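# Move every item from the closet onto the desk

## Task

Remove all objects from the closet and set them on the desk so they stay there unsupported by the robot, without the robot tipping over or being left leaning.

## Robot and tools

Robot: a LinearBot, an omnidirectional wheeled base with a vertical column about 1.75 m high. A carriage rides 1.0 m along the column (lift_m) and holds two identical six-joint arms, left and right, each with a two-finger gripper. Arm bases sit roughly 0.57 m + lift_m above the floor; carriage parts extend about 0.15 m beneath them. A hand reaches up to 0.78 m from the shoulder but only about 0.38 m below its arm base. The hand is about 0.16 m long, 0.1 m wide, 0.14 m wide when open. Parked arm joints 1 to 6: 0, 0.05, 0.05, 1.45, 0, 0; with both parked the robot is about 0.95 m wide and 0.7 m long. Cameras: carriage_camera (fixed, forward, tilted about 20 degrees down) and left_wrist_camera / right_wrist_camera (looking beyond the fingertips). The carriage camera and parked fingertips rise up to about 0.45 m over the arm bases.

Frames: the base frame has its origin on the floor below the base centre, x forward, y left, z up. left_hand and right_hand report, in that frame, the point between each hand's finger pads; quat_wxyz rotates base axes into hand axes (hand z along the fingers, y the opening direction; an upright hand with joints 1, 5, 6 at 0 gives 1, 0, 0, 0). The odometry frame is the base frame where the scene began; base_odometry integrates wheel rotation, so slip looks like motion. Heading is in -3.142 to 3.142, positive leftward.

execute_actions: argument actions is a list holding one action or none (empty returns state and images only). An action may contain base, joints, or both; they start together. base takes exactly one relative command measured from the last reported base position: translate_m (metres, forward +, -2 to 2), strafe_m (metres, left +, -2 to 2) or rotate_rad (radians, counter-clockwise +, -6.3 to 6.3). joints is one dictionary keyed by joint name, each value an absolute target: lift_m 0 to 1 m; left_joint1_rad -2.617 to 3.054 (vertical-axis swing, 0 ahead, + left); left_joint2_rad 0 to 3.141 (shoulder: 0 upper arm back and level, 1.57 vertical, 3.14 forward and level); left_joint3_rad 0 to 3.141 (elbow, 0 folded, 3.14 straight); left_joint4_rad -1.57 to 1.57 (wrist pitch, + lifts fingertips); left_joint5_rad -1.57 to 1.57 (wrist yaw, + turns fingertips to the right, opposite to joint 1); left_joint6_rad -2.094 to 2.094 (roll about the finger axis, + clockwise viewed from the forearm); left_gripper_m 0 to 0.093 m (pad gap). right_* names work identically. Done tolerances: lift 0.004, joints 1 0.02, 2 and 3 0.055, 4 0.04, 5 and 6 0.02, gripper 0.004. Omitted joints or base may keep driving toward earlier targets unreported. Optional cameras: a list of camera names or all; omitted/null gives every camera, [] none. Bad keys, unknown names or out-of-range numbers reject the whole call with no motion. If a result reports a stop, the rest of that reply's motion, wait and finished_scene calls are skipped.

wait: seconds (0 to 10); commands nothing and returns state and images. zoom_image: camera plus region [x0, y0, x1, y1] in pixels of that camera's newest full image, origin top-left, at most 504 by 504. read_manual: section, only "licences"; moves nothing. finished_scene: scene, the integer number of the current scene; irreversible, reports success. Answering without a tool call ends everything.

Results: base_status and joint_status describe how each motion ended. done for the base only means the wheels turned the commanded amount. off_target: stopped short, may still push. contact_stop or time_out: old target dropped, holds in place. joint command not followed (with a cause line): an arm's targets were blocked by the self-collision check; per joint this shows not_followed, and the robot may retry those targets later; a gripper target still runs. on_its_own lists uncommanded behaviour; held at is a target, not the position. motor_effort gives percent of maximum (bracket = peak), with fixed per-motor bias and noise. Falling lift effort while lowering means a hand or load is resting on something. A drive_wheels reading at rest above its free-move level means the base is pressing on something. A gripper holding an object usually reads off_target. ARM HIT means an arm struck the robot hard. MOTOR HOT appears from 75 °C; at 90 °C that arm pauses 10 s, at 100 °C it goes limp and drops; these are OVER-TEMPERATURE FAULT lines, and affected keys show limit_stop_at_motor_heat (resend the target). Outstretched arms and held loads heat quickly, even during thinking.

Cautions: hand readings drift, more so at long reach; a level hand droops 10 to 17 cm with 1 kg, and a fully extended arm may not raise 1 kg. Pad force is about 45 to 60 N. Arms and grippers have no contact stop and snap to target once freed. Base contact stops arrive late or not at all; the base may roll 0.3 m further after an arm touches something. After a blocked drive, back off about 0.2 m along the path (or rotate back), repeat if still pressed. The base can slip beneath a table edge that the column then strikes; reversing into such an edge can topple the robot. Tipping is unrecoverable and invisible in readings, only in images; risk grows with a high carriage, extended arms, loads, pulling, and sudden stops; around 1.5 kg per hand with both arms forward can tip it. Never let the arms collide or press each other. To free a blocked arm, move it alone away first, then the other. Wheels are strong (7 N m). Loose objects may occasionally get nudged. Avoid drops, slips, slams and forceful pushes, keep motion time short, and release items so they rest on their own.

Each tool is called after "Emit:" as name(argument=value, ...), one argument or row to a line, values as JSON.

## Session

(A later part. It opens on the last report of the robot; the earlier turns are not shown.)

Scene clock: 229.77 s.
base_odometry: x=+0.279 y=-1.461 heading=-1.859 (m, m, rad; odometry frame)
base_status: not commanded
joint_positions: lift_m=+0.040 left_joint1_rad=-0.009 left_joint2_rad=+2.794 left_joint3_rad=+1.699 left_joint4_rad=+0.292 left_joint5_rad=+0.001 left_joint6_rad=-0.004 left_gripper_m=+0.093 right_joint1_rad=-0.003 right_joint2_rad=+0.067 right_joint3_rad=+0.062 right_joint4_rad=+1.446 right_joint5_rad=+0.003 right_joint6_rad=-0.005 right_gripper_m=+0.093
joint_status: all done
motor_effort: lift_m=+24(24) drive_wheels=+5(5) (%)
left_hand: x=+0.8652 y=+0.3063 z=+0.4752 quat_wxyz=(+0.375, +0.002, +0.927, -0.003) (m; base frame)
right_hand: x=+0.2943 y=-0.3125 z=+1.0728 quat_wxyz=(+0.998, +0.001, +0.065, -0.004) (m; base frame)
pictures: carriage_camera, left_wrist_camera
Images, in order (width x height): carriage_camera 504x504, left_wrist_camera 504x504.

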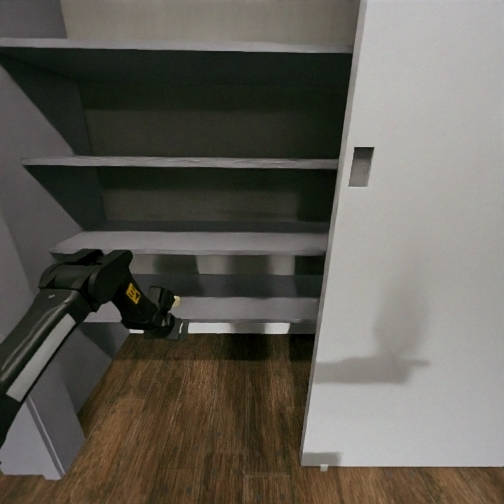

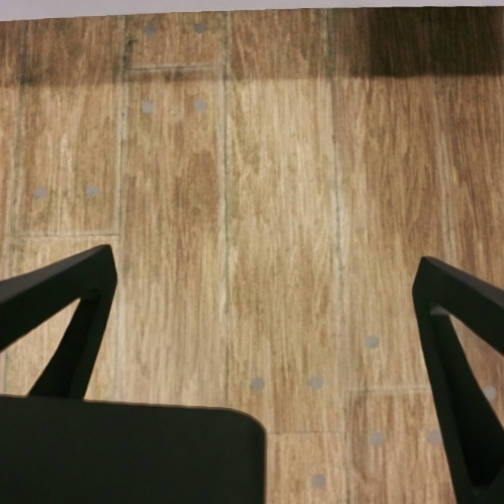

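Emit:
execute_actions(
  actions=[
    {"base":{"strafe_m":0.05}},
  ],
  cameras=[],
)

Emit:
execute_actions(
  actions=[
    {"base":{"translate_m":0.27}},
  ],
  cameras=["carriage_camera","left_wrist_camera"],
)

Scene clock: 232.63 s.
base_odometry: x=+0.327 y=-1.476 heading=-1.859 (m, m, rad; odometry frame)
base_status: done
joint_positions: lift_m=+0.040 left_joint1_rad=-0.006 left_joint2_rad=+2.794 left_joint3_rad=+1.699 left_joint4_rad=+0.293 left_joint5_rad=+0.001 left_joint6_rad=-0.004 left_gripper_m=+0.093 right_joint1_rad=-0.003 right_joint2_rad=+0.067 right_joint3_rad=+0.062 right_joint4_rad=+1.446 right_joint5_rad=+0.003 right_joint6_rad=-0.005 right_gripper_m=+0.093
joint_status: not commanded
motor_effort: lift_m=+25(27) drive_wheels=+3(10) (%)
left_hand: x=+0.8654 y=+0.3082 z=+0.4754 quat_wxyz=(+0.375, +0.001, +0.927, -0.002) (m; base frame)
right_hand: x=+0.2943 y=-0.3125 z=+1.0728 quat_wxyz=(+0.998, +0.001, +0.065, -0.004) (m; base frame)
pictures: none
No camera images: the call's "cameras" was empty. Leave "cameras" out to get every camera's image.

Scene clock: 235.00 s.
base_odometry: x=+0.250 y=-1.735 heading=-1.859 (m, m, rad; odometry frame)
base_status: done
joint_positions: lift_m=+0.040 left_joint1_rad=-0.005 left_joint2_rad=+2.794 left_joint3_rad=+1.699 left_joint4_rad=+0.297 left_joint5_rad=+0.001 left_joint6_rad=-0.004 left_gripper_m=+0.093 right_joint1_rad=-0.003 right_joint2_rad=+0.067 right_joint3_rad=+0.062 right_joint4_rad=+1.448 right_joint5_rad=+0.003 right_joint6_rad=-0.005 right_gripper_m=+0.093
joint_status: not commanded
motor_effort: lift_m=+23(21) drive_wheels=-6(11) (%)
left_hand: x=+0.8660 y=+0.3084 z=+0.4760 quat_wxyz=(+0.377, +0.001, +0.926, -0.002) (m; base frame)
right_hand: x=+0.2939 y=-0.3125 z=+1.0728 quat_wxyz=(+0.998, +0.001, +0.064, -0.004) (m; base frame)
pictures: carriage_camera, left_wrist_camera
Images, in order (width x height): carriage_camera 504x504, left_wrist_camera 504x504.

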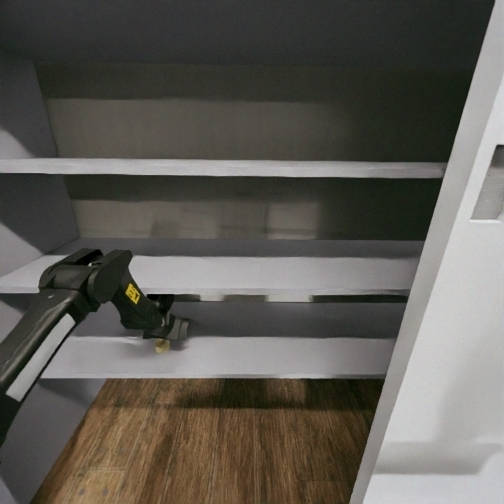

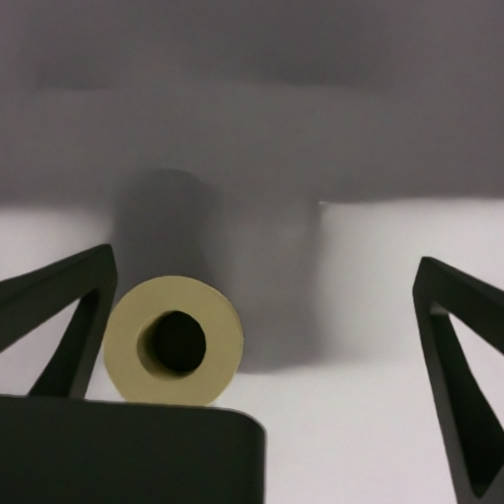

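Emit:
execute_actions(
  actions=[
    {"base":{"strafe_m":0.03},"joints":{"lift_m":0.0}},
  ],
  cameras=["carriage_camera","left_wrist_camera"],
)

Scene clock: 238.67 s.
base_odometry: x=+0.279 y=-1.743 heading=-1.859 (m, m, rad; odometry frame)
base_status: done
joint_positions: lift_m=+0.000 left_joint1_rad=-0.004 left_joint2_rad=+2.792 left_joint3_rad=+1.699 left_joint4_rad=+0.314 left_joint5_rad=-0.006 left_joint6_rad=-0.001 left_gripper_m=+0.093 right_joint1_rad=-0.003 right_joint2_rad=+0.067 right_joint3_rad=+0.061 right_joint4_rad=+1.448 right_joint5_rad=+0.003 right_joint6_rad=-0.005 right_gripper_m=+0.093
joint_status: all done
motor_effort: lift_m=+19(25) drive_wheels=-4(9) (%)
left_hand: x=+0.8697 y=+0.3108 z=+0.4404 quat_wxyz=(+0.386, +0.000, +0.923, +0.002) (m; base frame)
right_hand: x=+0.2943 y=-0.3124 z=+1.0325 quat_wxyz=(+0.998, +0.001, +0.065, -0.004) (m; base frame)
pictures: carriage_camera, left_wrist_camera
Images, in order (width x height): carriage_camera 504x504, left_wrist_camera 504x504.

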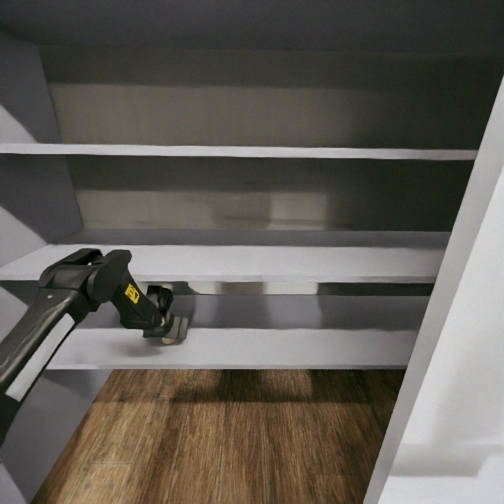

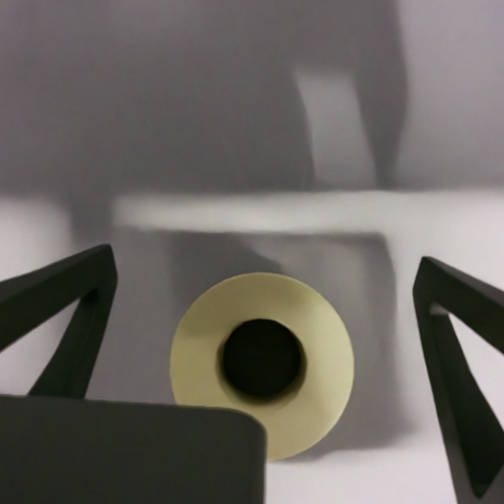

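Emit:
execute_actions(
  actions=[
    {"joints":{"left_joint2_rad":2.86}},
  ],
  cameras=["carriage_camera","left_wrist_camera"],
)

Scene clock: 239.93 s.
base_odometry: x=+0.279 y=-1.743 heading=-1.859 (m, m, rad; odometry frame)
base_status: not commanded
joint_positions: lift_m=+0.000 left_joint1_rad=-0.004 left_joint2_rad=+2.814 left_joint3_rad=+1.699 left_joint4_rad=+0.330 left_joint5_rad=-0.006 left_joint6_rad=-0.002 left_gripper_m=+0.093 right_joint1_rad=-0.003 right_joint2_rad=+0.067 right_joint3_rad=+0.061 right_joint4_rad=+1.448 right_joint5_rad=+0.002 right_joint6_rad=-0.005 right_gripper_m=+0.093
joint_status: all done
motor_effort: lift_m=+24(23) drive_wheels=+1(1) (%)
left_hand: x=+0.8664 y=+0.3107 z=+0.4304 quat_wxyz=(+0.383, +0.000, +0.924, +0.002) (m; base frame)
right_hand: x=+0.2942 y=-0.3123 z=+1.0325 quat_wxyz=(+0.998, +0.001, +0.064, -0.004) (m; base frame)
pictures: carriage_camera, left_wrist_camera
Images, in order (width x height): carriage_camera 504x504, left_wrist_camera 504x504.

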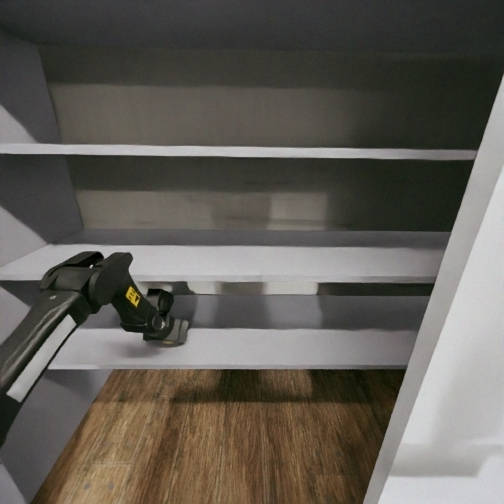

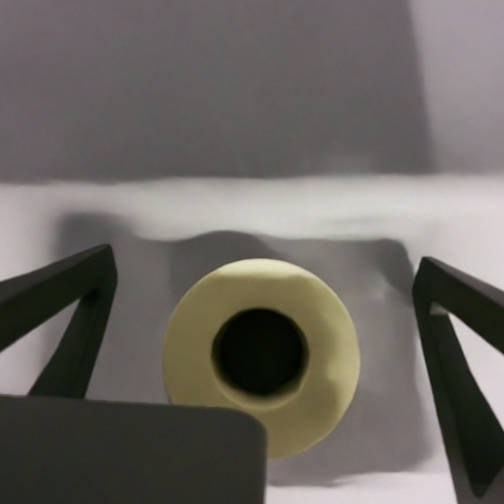

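Tips are on the shelf, slightly past the tape. Back a bit and close.

Emit:
execute_actions(
  actions=[
    {"base":{"translate_m":-0.015},"joints":{"left_joint2_rad":2.82}},
  ],
  cameras=["left_wrist_camera"],
)

Emit:
execute_actions(
  actions=[
    {"joints":{"left_gripper_m":0.02}},
  ],
  cameras=["left_wrist_camera"],
)

Emit:
execute_actions(
  actions=[
    {"joints":{"lift_m":0.04}},
  ],
  cameras=["carriage_camera","left_wrist_camera"],
)

Scene clock: 242.97 s.
base_odometry: x=+0.283 y=-1.729 heading=-1.859 (m, m, rad; odometry frame)
base_status: done
joint_positions: lift_m=+0.000 left_joint1_rad=-0.004 left_joint2_rad=+2.814 left_joint3_rad=+1.699 left_joint4_rad=+0.332 left_joint5_rad=-0.006 left_joint6_rad=-0.002 left_gripper_m=+0.093 right_joint1_rad=-0.003 right_joint2_rad=+0.067 right_joint3_rad=+0.061 right_joint4_rad=+1.448 right_joint5_rad=+0.002 right_joint6_rad=-0.005 right_gripper_m=+0.093
joint_status: all done
motor_effort: lift_m=+26(24) drive_wheels=+1(9) (%)
left_hand: x=+0.8667 y=+0.3107 z=+0.4307 quat_wxyz=(+0.384, +0.000, +0.923, +0.002) (m; base frame)
right_hand: x=+0.2943 y=-0.3123 z=+1.0325 quat_wxyz=(+0.998, +0.001, +0.065, -0.004) (m; base frame)
pictures: left_wrist_camera
Images, in order (width x height): left_wrist_camera 504x504.

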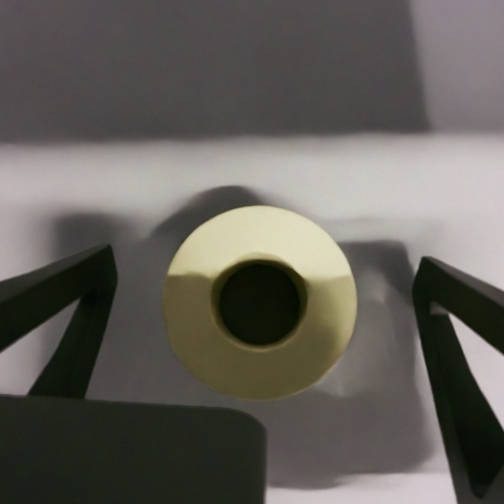

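Scene clock: 243.63 s.
base_odometry: x=+0.283 y=-1.729 heading=-1.859 (m, m, rad; odometry frame)
base_status: not commanded
joint_positions: lift_m=+0.000 left_joint1_rad=-0.004 left_joint2_rad=+2.814 left_joint3_rad=+1.699 left_joint4_rad=+0.332 left_joint5_rad=-0.006 left_joint6_rad=-0.002 left_gripper_m=+0.048 right_joint1_rad=-0.003 right_joint2_rad=+0.067 right_joint3_rad=+0.061 right_joint4_rad=+1.448 right_joint5_rad=+0.002 right_joint6_rad=-0.005 right_gripper_m=+0.093
joint_status: left_gripper_m off_target (ended at +0.048, target +0.020)
motor_effort: lift_m=+26(23) drive_wheels=+1(1) (%)
left_hand: x=+0.8667 y=+0.3107 z=+0.4307 quat_wxyz=(+0.384, +0.000, +0.923, +0.002) (m; base frame)
right_hand: x=+0.2943 y=-0.3123 z=+1.0325 quat_wxyz=(+0.998, +0.001, +0.065, -0.004) (m; base frame)
pictures: left_wrist_camera
Images, in order (width x height): left_wrist_camera 504x504.

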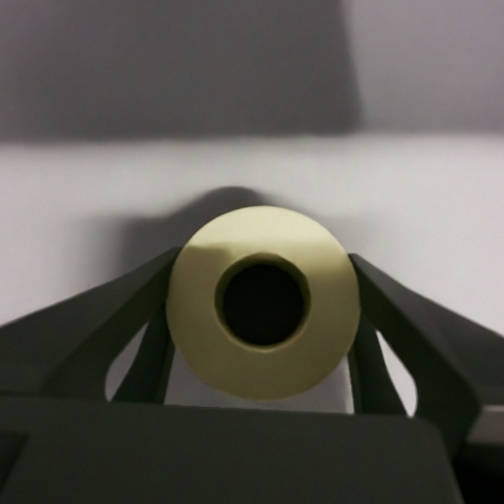

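Scene clock: 244.40 s.
base_odometry: x=+0.283 y=-1.729 heading=-1.859 (m, m, rad; odometry frame)
base_status: not commanded
joint_positions: lift_m=+0.040 left_joint1_rad=-0.004 left_joint2_rad=+2.811 left_joint3_rad=+1.699 left_joint4_rad=+0.308 left_joint5_rad=-0.006 left_joint6_rad=-0.002 left_gripper_m=+0.048 right_joint1_rad=-0.003 right_joint2_rad=+0.067 right_joint3_rad=+0.061 right_joint4_rad=+1.448 right_joint5_rad=+0.002 right_joint6_rad=-0.005 right_gripper_m=+0.093
joint_status: all done
motor_effort: lift_m=+23(26) drive_wheels=+0(1) (%)
left_hand: x=+0.8634 y=+0.3107 z=+0.4685 quat_wxyz=(+0.374, +0.000, +0.927, +0.002) (m; base frame)
right_hand: x=+0.2943 y=-0.3123 z=+1.0727 quat_wxyz=(+0.998, +0.001, +0.065, -0.004) (m; base frame)
pictures: carriage_camera, left_wrist_camera
Images, in order (width x height): carriage_camera 504x504, left_wrist_camera 504x504.

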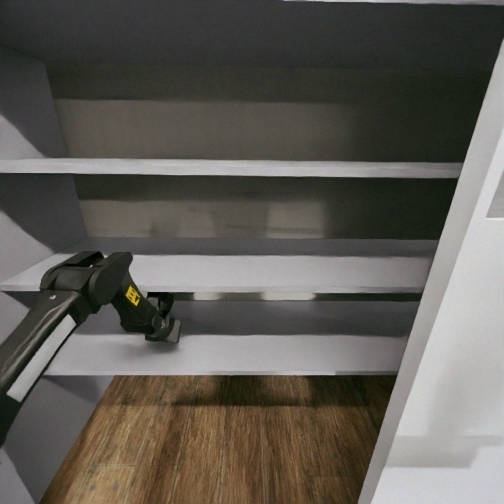

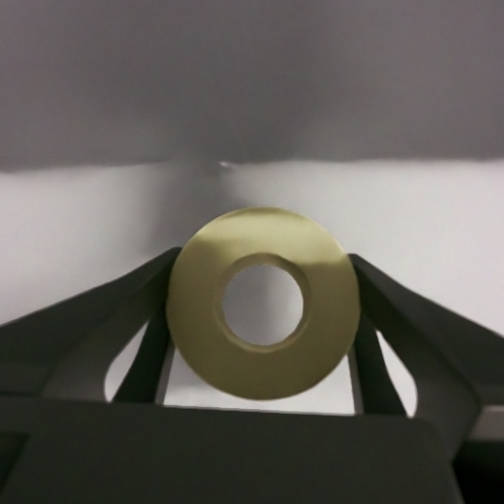

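Emit:
execute_actions(
  actions=[
    {"base":{"translate_m":-0.5}},
  ],
  cameras=["carriage_camera"],
)

Emit:
execute_actions(
  actions=[
    {"joints":{"lift_m":0.4,"left_joint2_rad":0.6,"left_joint3_rad":0.4,"left_joint4_rad":-0.5}},
  ],
  cameras=["carriage_camera"],
)

Emit:
execute_actions(
  actions=[
    {"base":{"rotate_rad":-2.748}},
  ],
  cameras=[],
)

Emit:
execute_actions(
  actions=[
    {"base":{"translate_m":1.7}},
  ],
  cameras=[],
)

Emit:
execute_actions(
  actions=[
    {"base":{"rotate_rad":-0.39}},
  ],
  cameras=["carriage_camera","left_wrist_camera"],
)

Scene clock: 250.90 s.
base_odometry: x=+0.425 y=-1.250 heading=-1.859 (m, m, rad; odometry frame)
base_status: done
joint_positions: lift_m=+0.040 left_joint1_rad=-0.004 left_joint2_rad=+2.811 left_joint3_rad=+1.699 left_joint4_rad=+0.308 left_joint5_rad=-0.006 left_joint6_rad=-0.002 left_gripper_m=+0.048 right_joint1_rad=-0.003 right_joint2_rad=+0.067 right_joint3_rad=+0.061 right_joint4_rad=+1.448 right_joint5_rad=+0.002 right_joint6_rad=-0.005 right_gripper_m=+0.093
joint_status: not commanded
motor_effort: lift_m=+23(21) drive_wheels=-3(10) (%)
left_hand: x=+0.8633 y=+0.3107 z=+0.4684 quat_wxyz=(+0.374, +0.000, +0.927, +0.002) (m; base frame)
right_hand: x=+0.2942 y=-0.3123 z=+1.0727 quat_wxyz=(+0.998, +0.001, +0.064, -0.004) (m; base frame)
pictures: carriage_camera
Images, in order (width x height): carriage_camera 504x504.

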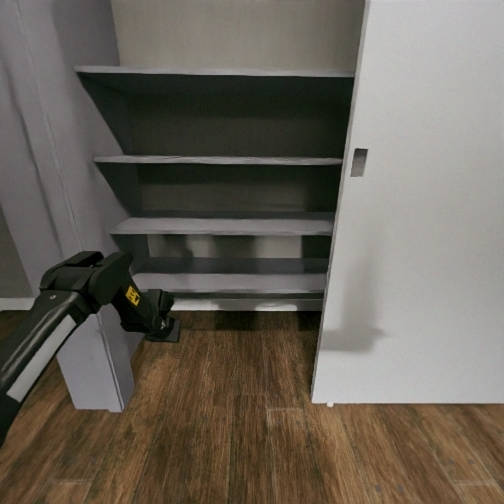

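Scene clock: 253.03 s.
base_odometry: x=+0.425 y=-1.250 heading=-1.859 (m, m, rad; odometry frame)
base_status: not commanded
joint_positions: lift_m=+0.400 left_joint1_rad=-0.004 left_joint2_rad=+0.615 left_joint3_rad=+0.421 left_joint4_rad=-0.492 left_joint5_rad=-0.006 left_joint6_rad=-0.002 left_gripper_m=+0.048 right_joint1_rad=-0.003 right_joint2_rad=+0.067 right_joint3_rad=+0.061 right_joint4_rad=+1.448 right_joint5_rad=+0.002 right_joint6_rad=-0.005 right_gripper_m=+0.093
joint_status: all done
motor_effort: lift_m=+21(27) drive_wheels=-2(3) (%)
left_hand: x=+0.5074 y=+0.3119 z=+1.1209 quat_wxyz=(+0.428, +0.000, +0.904, +0.001) (m; base frame)
right_hand: x=+0.2942 y=-0.3123 z=+1.4326 quat_wxyz=(+0.998, +0.001, +0.064, -0.004) (m; base frame)
pictures: carriage_camera
Images, in order (width x height): carriage_camera 504x504.

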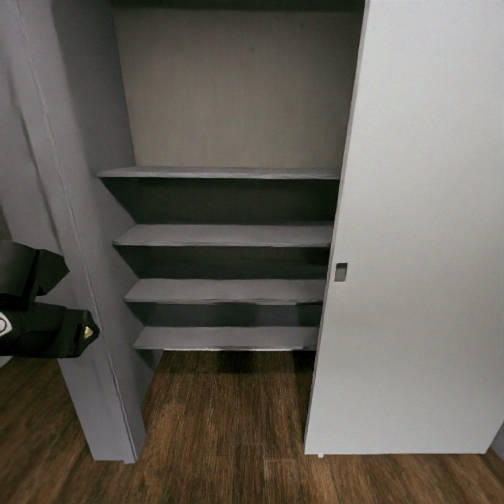

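Scene clock: 257.03 s.
base_odometry: x=+0.425 y=-1.250 heading=+1.676 (m, m, rad; odometry frame)
base_status: done
joint_positions: lift_m=+0.400 left_joint1_rad=-0.004 left_joint2_rad=+0.615 left_joint3_rad=+0.421 left_joint4_rad=-0.492 left_joint5_rad=-0.005 left_joint6_rad=-0.002 left_gripper_m=+0.048 right_joint1_rad=-0.003 right_joint2_rad=+0.067 right_joint3_rad=+0.061 right_joint4_rad=+1.447 right_joint5_rad=+0.002 right_joint6_rad=-0.005 right_gripper_m=+0.093
joint_status: not commanded
motor_effort: lift_m=+23(25) drive_wheels=+3(12) (%)
left_hand: x=+0.5073 y=+0.3118 z=+1.1208 quat_wxyz=(+0.428, +0.000, +0.904, +0.001) (m; base frame)
right_hand: x=+0.2945 y=-0.3123 z=+1.4326 quat_wxyz=(+0.998, +0.001, +0.065, -0.004) (m; base frame)
pictures: none
No camera images: the call's "cameras" was empty. Leave "cameras" out to get every camera's image.

Scene clock: 262.73 s.
base_odometry: x=+0.248 y=+0.441 heading=+1.676 (m, m, rad; odometry frame)
base_status: done
joint_positions: lift_m=+0.400 left_joint1_rad=-0.004 left_joint2_rad=+0.615 left_joint3_rad=+0.421 left_joint4_rad=-0.492 left_joint5_rad=-0.005 left_joint6_rad=-0.002 left_gripper_m=+0.048 right_joint1_rad=-0.003 right_joint2_rad=+0.067 right_joint3_rad=+0.061 right_joint4_rad=+1.447 right_joint5_rad=+0.002 right_joint6_rad=-0.005 right_gripper_m=+0.093
joint_status: not commanded
motor_effort: lift_m=+24(21) drive_wheels=-8(18) (%)
left_hand: x=+0.5073 y=+0.3118 z=+1.1208 quat_wxyz=(+0.428, +0.000, +0.904, +0.001) (m; base frame)
right_hand: x=+0.2944 y=-0.3123 z=+1.4326 quat_wxyz=(+0.998, +0.001, +0.065, -0.004) (m; base frame)
pictures: none
No camera images: the call's "cameras" was empty. Leave "cameras" out to get every camera's image.

Scene clock: 264.43 s.
base_odometry: x=+0.248 y=+0.441 heading=+1.286 (m, m, rad; odometry frame)
base_status: done
joint_positions: lift_m=+0.400 left_joint1_rad=-0.004 left_joint2_rad=+0.615 left_joint3_rad=+0.421 left_joint4_rad=-0.492 left_joint5_rad=-0.004 left_joint6_rad=-0.002 left_gripper_m=+0.048 right_joint1_rad=-0.003 right_joint2_rad=+0.067 right_joint3_rad=+0.061 right_joint4_rad=+1.447 right_joint5_rad=+0.002 right_joint6_rad=-0.005 right_gripper_m=+0.093
joint_status: not commanded
motor_effort: lift_m=+18(24) drive_wheels=+5(9) (%)
left_hand: x=+0.5073 y=+0.3117 z=+1.1208 quat_wxyz=(+0.428, +0.000, +0.904, +0.001) (m; base frame)
right_hand: x=+0.2945 y=-0.3123 z=+1.4326 quat_wxyz=(+0.998, +0.001, +0.065, -0.004) (m; base frame)
pictures: carriage_camera, left_wrist_camera
Images, in order (width x height): carriage_camera 504x504, left_wrist_camera 504x504.

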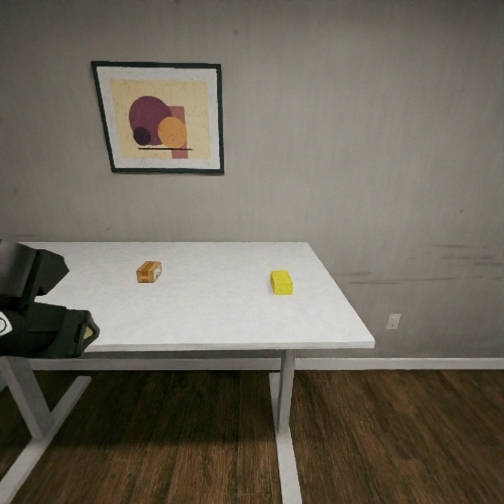

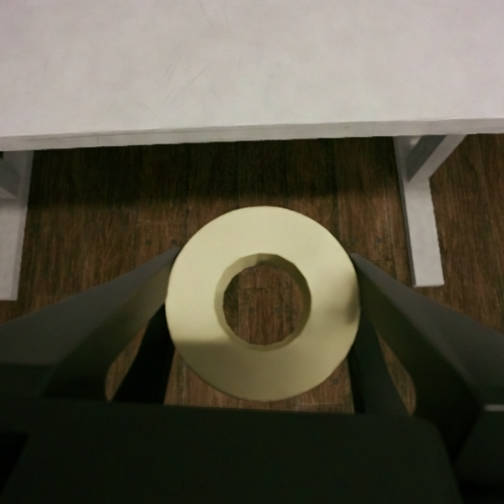

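Emit:
execute_actions(
  actions=[
    {"joints":{"left_joint1_rad":-0.2,"left_joint2_rad":2.3,"left_joint3_rad":1.9,"left_joint4_rad":-0.38}},
  ],
  cameras=[],
)

Emit:
execute_actions(
  actions=[
    {"joints":{"lift_m":0.325}},
  ],
  cameras=["carriage_camera","left_wrist_camera"],
)

Scene clock: 268.67 s.
base_odometry: x=+0.248 y=+0.441 heading=+1.286 (m, m, rad; odometry frame)
base_status: not commanded
joint_positions: lift_m=+0.400 left_joint1_rad=-0.192 left_joint2_rad=+2.296 left_joint3_rad=+1.879 left_joint4_rad=-0.376 left_joint5_rad=-0.003 left_joint6_rad=-0.002 left_gripper_m=+0.048 right_joint1_rad=-0.003 right_joint2_rad=+0.067 right_joint3_rad=+0.061 right_joint4_rad=+1.447 right_joint5_rad=+0.002 right_joint6_rad=-0.005 right_gripper_m=+0.093
joint_status: all done
motor_effort: lift_m=+22(24) drive_wheels=+4(5) (%)
left_hand: x=+0.8654 y=+0.1946 z=+1.0905 quat_wxyz=(+0.377, +0.087, +0.921, -0.036) (m; base frame)
right_hand: x=+0.2945 y=-0.3123 z=+1.4326 quat_wxyz=(+0.998, +0.001, +0.065, -0.004) (m; base frame)
pictures: none
No camera images: the call's "cameras" was empty. Leave "cameras" out to get every camera's image.

Scene clock: 269.50 s.
base_odometry: x=+0.248 y=+0.441 heading=+1.286 (m, m, rad; odometry frame)
base_status: not commanded
joint_positions: lift_m=+0.325 left_joint1_rad=-0.192 left_joint2_rad=+2.297 left_joint3_rad=+1.889 left_joint4_rad=-0.381 left_joint5_rad=-0.003 left_joint6_rad=-0.002 left_gripper_m=+0.048 right_joint1_rad=-0.003 right_joint2_rad=+0.067 right_joint3_rad=+0.061 right_joint4_rad=+1.447 right_joint5_rad=+0.001 right_joint6_rad=-0.005 right_gripper_m=+0.093
joint_status: all done
motor_effort: lift_m=+20(22) drive_wheels=+4(4) (%)
left_hand: x=+0.8666 y=+0.1943 z=+1.0181 quat_wxyz=(+0.379, +0.087, +0.921, -0.036) (m; base frame)
right_hand: x=+0.2944 y=-0.3121 z=+1.3575 quat_wxyz=(+0.998, +0.000, +0.065, -0.004) (m; base frame)
pictures: carriage_camera, left_wrist_camera
Images, in order (width x height): carriage_camera 504x504, left_wrist_camera 504x504.

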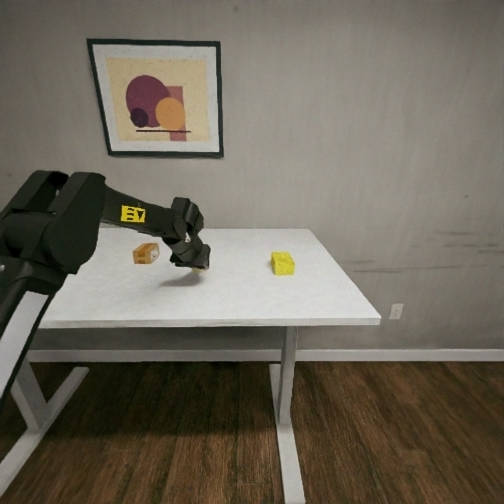

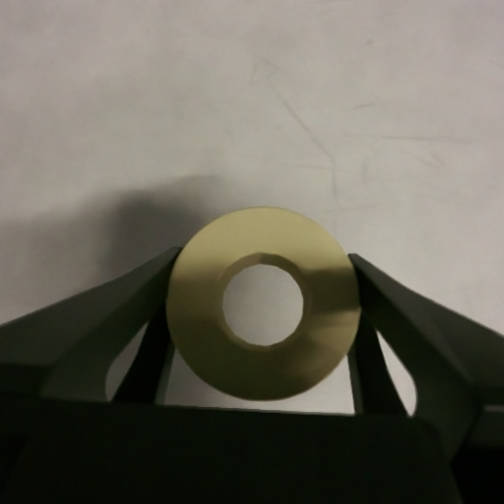

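Emit:
execute_actions(
  actions=[
    {"joints":{"lift_m":0.296}},
  ],
  cameras=["left_wrist_camera"],
)

Scene clock: 270.77 s.
base_odometry: x=+0.248 y=+0.441 heading=+1.286 (m, m, rad; odometry frame)
base_status: not commanded
joint_positions: lift_m=+0.296 left_joint1_rad=-0.192 left_joint2_rad=+2.302 left_joint3_rad=+1.889 left_joint4_rad=-0.380 left_joint5_rad=-0.003 left_joint6_rad=-0.002 left_gripper_m=+0.048 right_joint1_rad=-0.003 right_joint2_rad=+0.067 right_joint3_rad=+0.061 right_joint4_rad=+1.448 right_joint5_rad=+0.001 right_joint6_rad=-0.005 right_gripper_m=+0.093
joint_status: all done
motor_effort: lift_m=+24(24) drive_wheels=+4(4) (%)
left_hand: x=+0.8668 y=+0.1943 z=+0.9868 quat_wxyz=(+0.378, +0.087, +0.921, -0.036) (m; base frame)
right_hand: x=+0.2943 y=-0.3121 z=+1.3285 quat_wxyz=(+0.998, +0.000, +0.065, -0.004) (m; base frame)
pictures: left_wrist_camera
Images, in order (width x height): left_wrist_camera 504x504.

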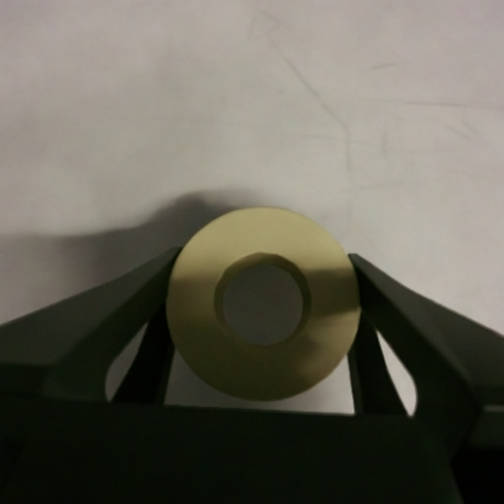

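Emit:
execute_actions(
  actions=[
    {"joints":{"lift_m":0.283}},
  ],
  cameras=["left_wrist_camera"],
)

Emit:
execute_actions(
  actions=[
    {"joints":{"left_gripper_m":0.093}},
  ],
  cameras=["left_wrist_camera"],
)

Emit:
execute_actions(
  actions=[
    {"joints":{"lift_m":0.36}},
  ],
  cameras=[],
)

Emit:
execute_actions(
  actions=[
    {"joints":{"left_joint1_rad":0,"left_joint2_rad":0.05,"left_joint3_rad":0.05,"left_joint4_rad":1.45}},
  ],
  cameras=["carriage_camera"],
)

Scene clock: 272.60 s.
base_odometry: x=+0.248 y=+0.441 heading=+1.286 (m, m, rad; odometry frame)
base_status: not commanded
joint_positions: lift_m=+0.283 left_joint1_rad=-0.192 left_joint2_rad=+2.298 left_joint3_rad=+1.889 left_joint4_rad=-0.377 left_joint5_rad=-0.003 left_joint6_rad=-0.002 left_gripper_m=+0.048 right_joint1_rad=-0.003 right_joint2_rad=+0.067 right_joint3_rad=+0.061 right_joint4_rad=+1.448 right_joint5_rad=+0.001 right_joint6_rad=-0.005 right_gripper_m=+0.093
joint_status: all done
motor_effort: lift_m=+21(21) drive_wheels=+4(4) (%)
left_hand: x=+0.8674 y=+0.1942 z=+0.9764 quat_wxyz=(+0.381, +0.087, +0.920, -0.036) (m; base frame)
right_hand: x=+0.2943 y=-0.3121 z=+1.3155 quat_wxyz=(+0.998, +0.000, +0.065, -0.004) (m; base frame)
pictures: left_wrist_camera
Images, in order (width x height): left_wrist_camera 504x504.

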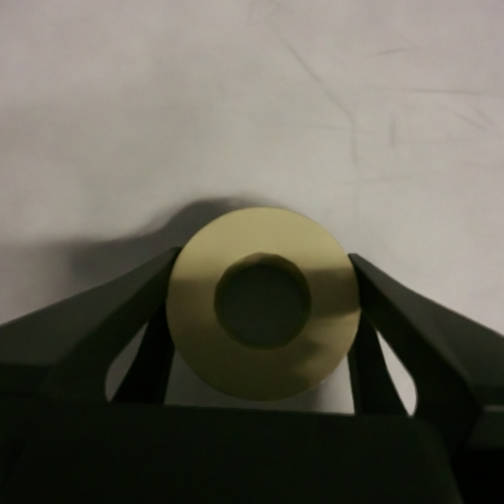

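Scene clock: 273.27 s.
base_odometry: x=+0.248 y=+0.441 heading=+1.286 (m, m, rad; odometry frame)
base_status: not commanded
joint_positions: lift_m=+0.283 left_joint1_rad=-0.192 left_joint2_rad=+2.298 left_joint3_rad=+1.889 left_joint4_rad=-0.377 left_joint5_rad=-0.003 left_joint6_rad=-0.002 left_gripper_m=+0.093 right_joint1_rad=-0.003 right_joint2_rad=+0.067 right_joint3_rad=+0.061 right_joint4_rad=+1.448 right_joint5_rad=+0.001 right_joint6_rad=-0.005 right_gripper_m=+0.093
joint_status: all done
motor_effort: lift_m=+25(17) drive_wheels=+4(4) (%)
left_hand: x=+0.8674 y=+0.1942 z=+0.9764 quat_wxyz=(+0.381, +0.087, +0.920, -0.036) (m; base frame)
right_hand: x=+0.2943 y=-0.3121 z=+1.3155 quat_wxyz=(+0.998, +0.000, +0.065, -0.004) (m; base frame)
pictures: left_wrist_camera
Images, in order (width x height): left_wrist_camera 504x504.

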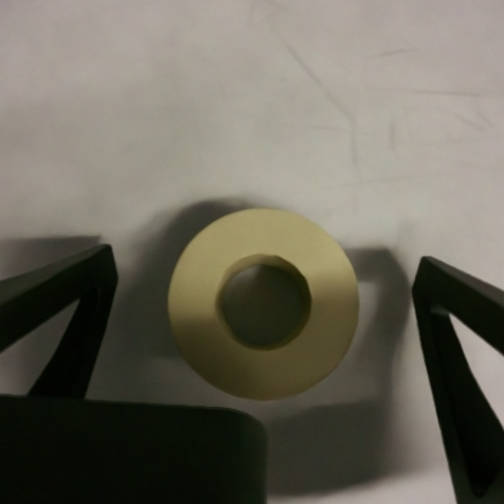

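Scene clock: 274.10 s.
base_odometry: x=+0.248 y=+0.441 heading=+1.286 (m, m, rad; odometry frame)
base_status: not commanded
joint_positions: lift_m=+0.360 left_joint1_rad=-0.192 left_joint2_rad=+2.296 left_joint3_rad=+1.889 left_joint4_rad=-0.372 left_joint5_rad=-0.003 left_joint6_rad=-0.002 left_gripper_m=+0.093 right_joint1_rad=-0.003 right_joint2_rad=+0.067 right_joint3_rad=+0.061 right_joint4_rad=+1.448 right_joint5_rad=+0.000 right_joint6_rad=-0.005 right_gripper_m=+0.093
joint_status: all done
motor_effort: lift_m=+19(25) drive_wheels=+4(4) (%)
left_hand: x=+0.8682 y=+0.1940 z=+1.0558 quat_wxyz=(+0.384, +0.087, +0.919, -0.036) (m; base frame)
right_hand: x=+0.2943 y=-0.3120 z=+1.3926 quat_wxyz=(+0.998, +0.000, +0.065, -0.004) (m; base frame)
pictures: none
No camera images: the call's "cameras" was empty. Leave "cameras" out to get every camera's image.

Scene clock: 276.23 s.
base_odometry: x=+0.248 y=+0.441 heading=+1.286 (m, m, rad; odometry frame)
base_status: not commanded
joint_positions: lift_m=+0.360 left_joint1_rad=+0.006 left_joint2_rad=+0.067 left_joint3_rad=+0.071 left_joint4_rad=+1.452 left_joint5_rad=-0.004 left_joint6_rad=-0.004 left_gripper_m=+0.093 right_joint1_rad=-0.003 right_joint2_rad=+0.067 right_joint3_rad=+0.061 right_joint4_rad=+1.448 right_joint5_rad=+0.000 right_joint6_rad=-0.005 right_gripper_m=+0.093
joint_status: all done
motor_effort: lift_m=+19(23) drive_wheels=+4(5) (%)
left_hand: x=+0.2899 y=+0.3128 z=+1.3958 quat_wxyz=(+0.998, -0.002, +0.057, +0.001) (m; base frame)
right_hand: x=+0.2943 y=-0.3120 z=+1.3926 quat_wxyz=(+0.998, +0.000, +0.065, -0.004) (m; base frame)
pictures: carriage_camera
Images, in order (width x height): carriage_camera 504x504.

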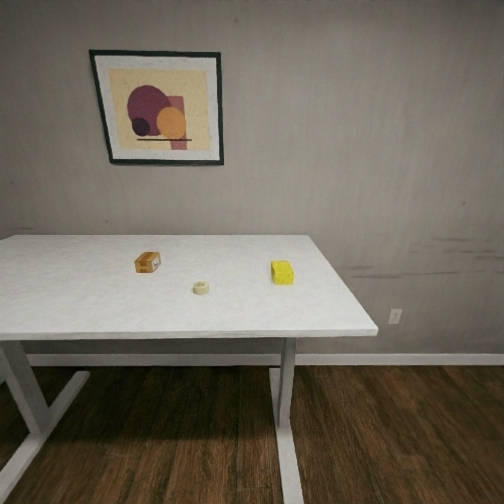

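Emit:
finished_scene(
  scene=1,
)

The scene is finished: the task was done.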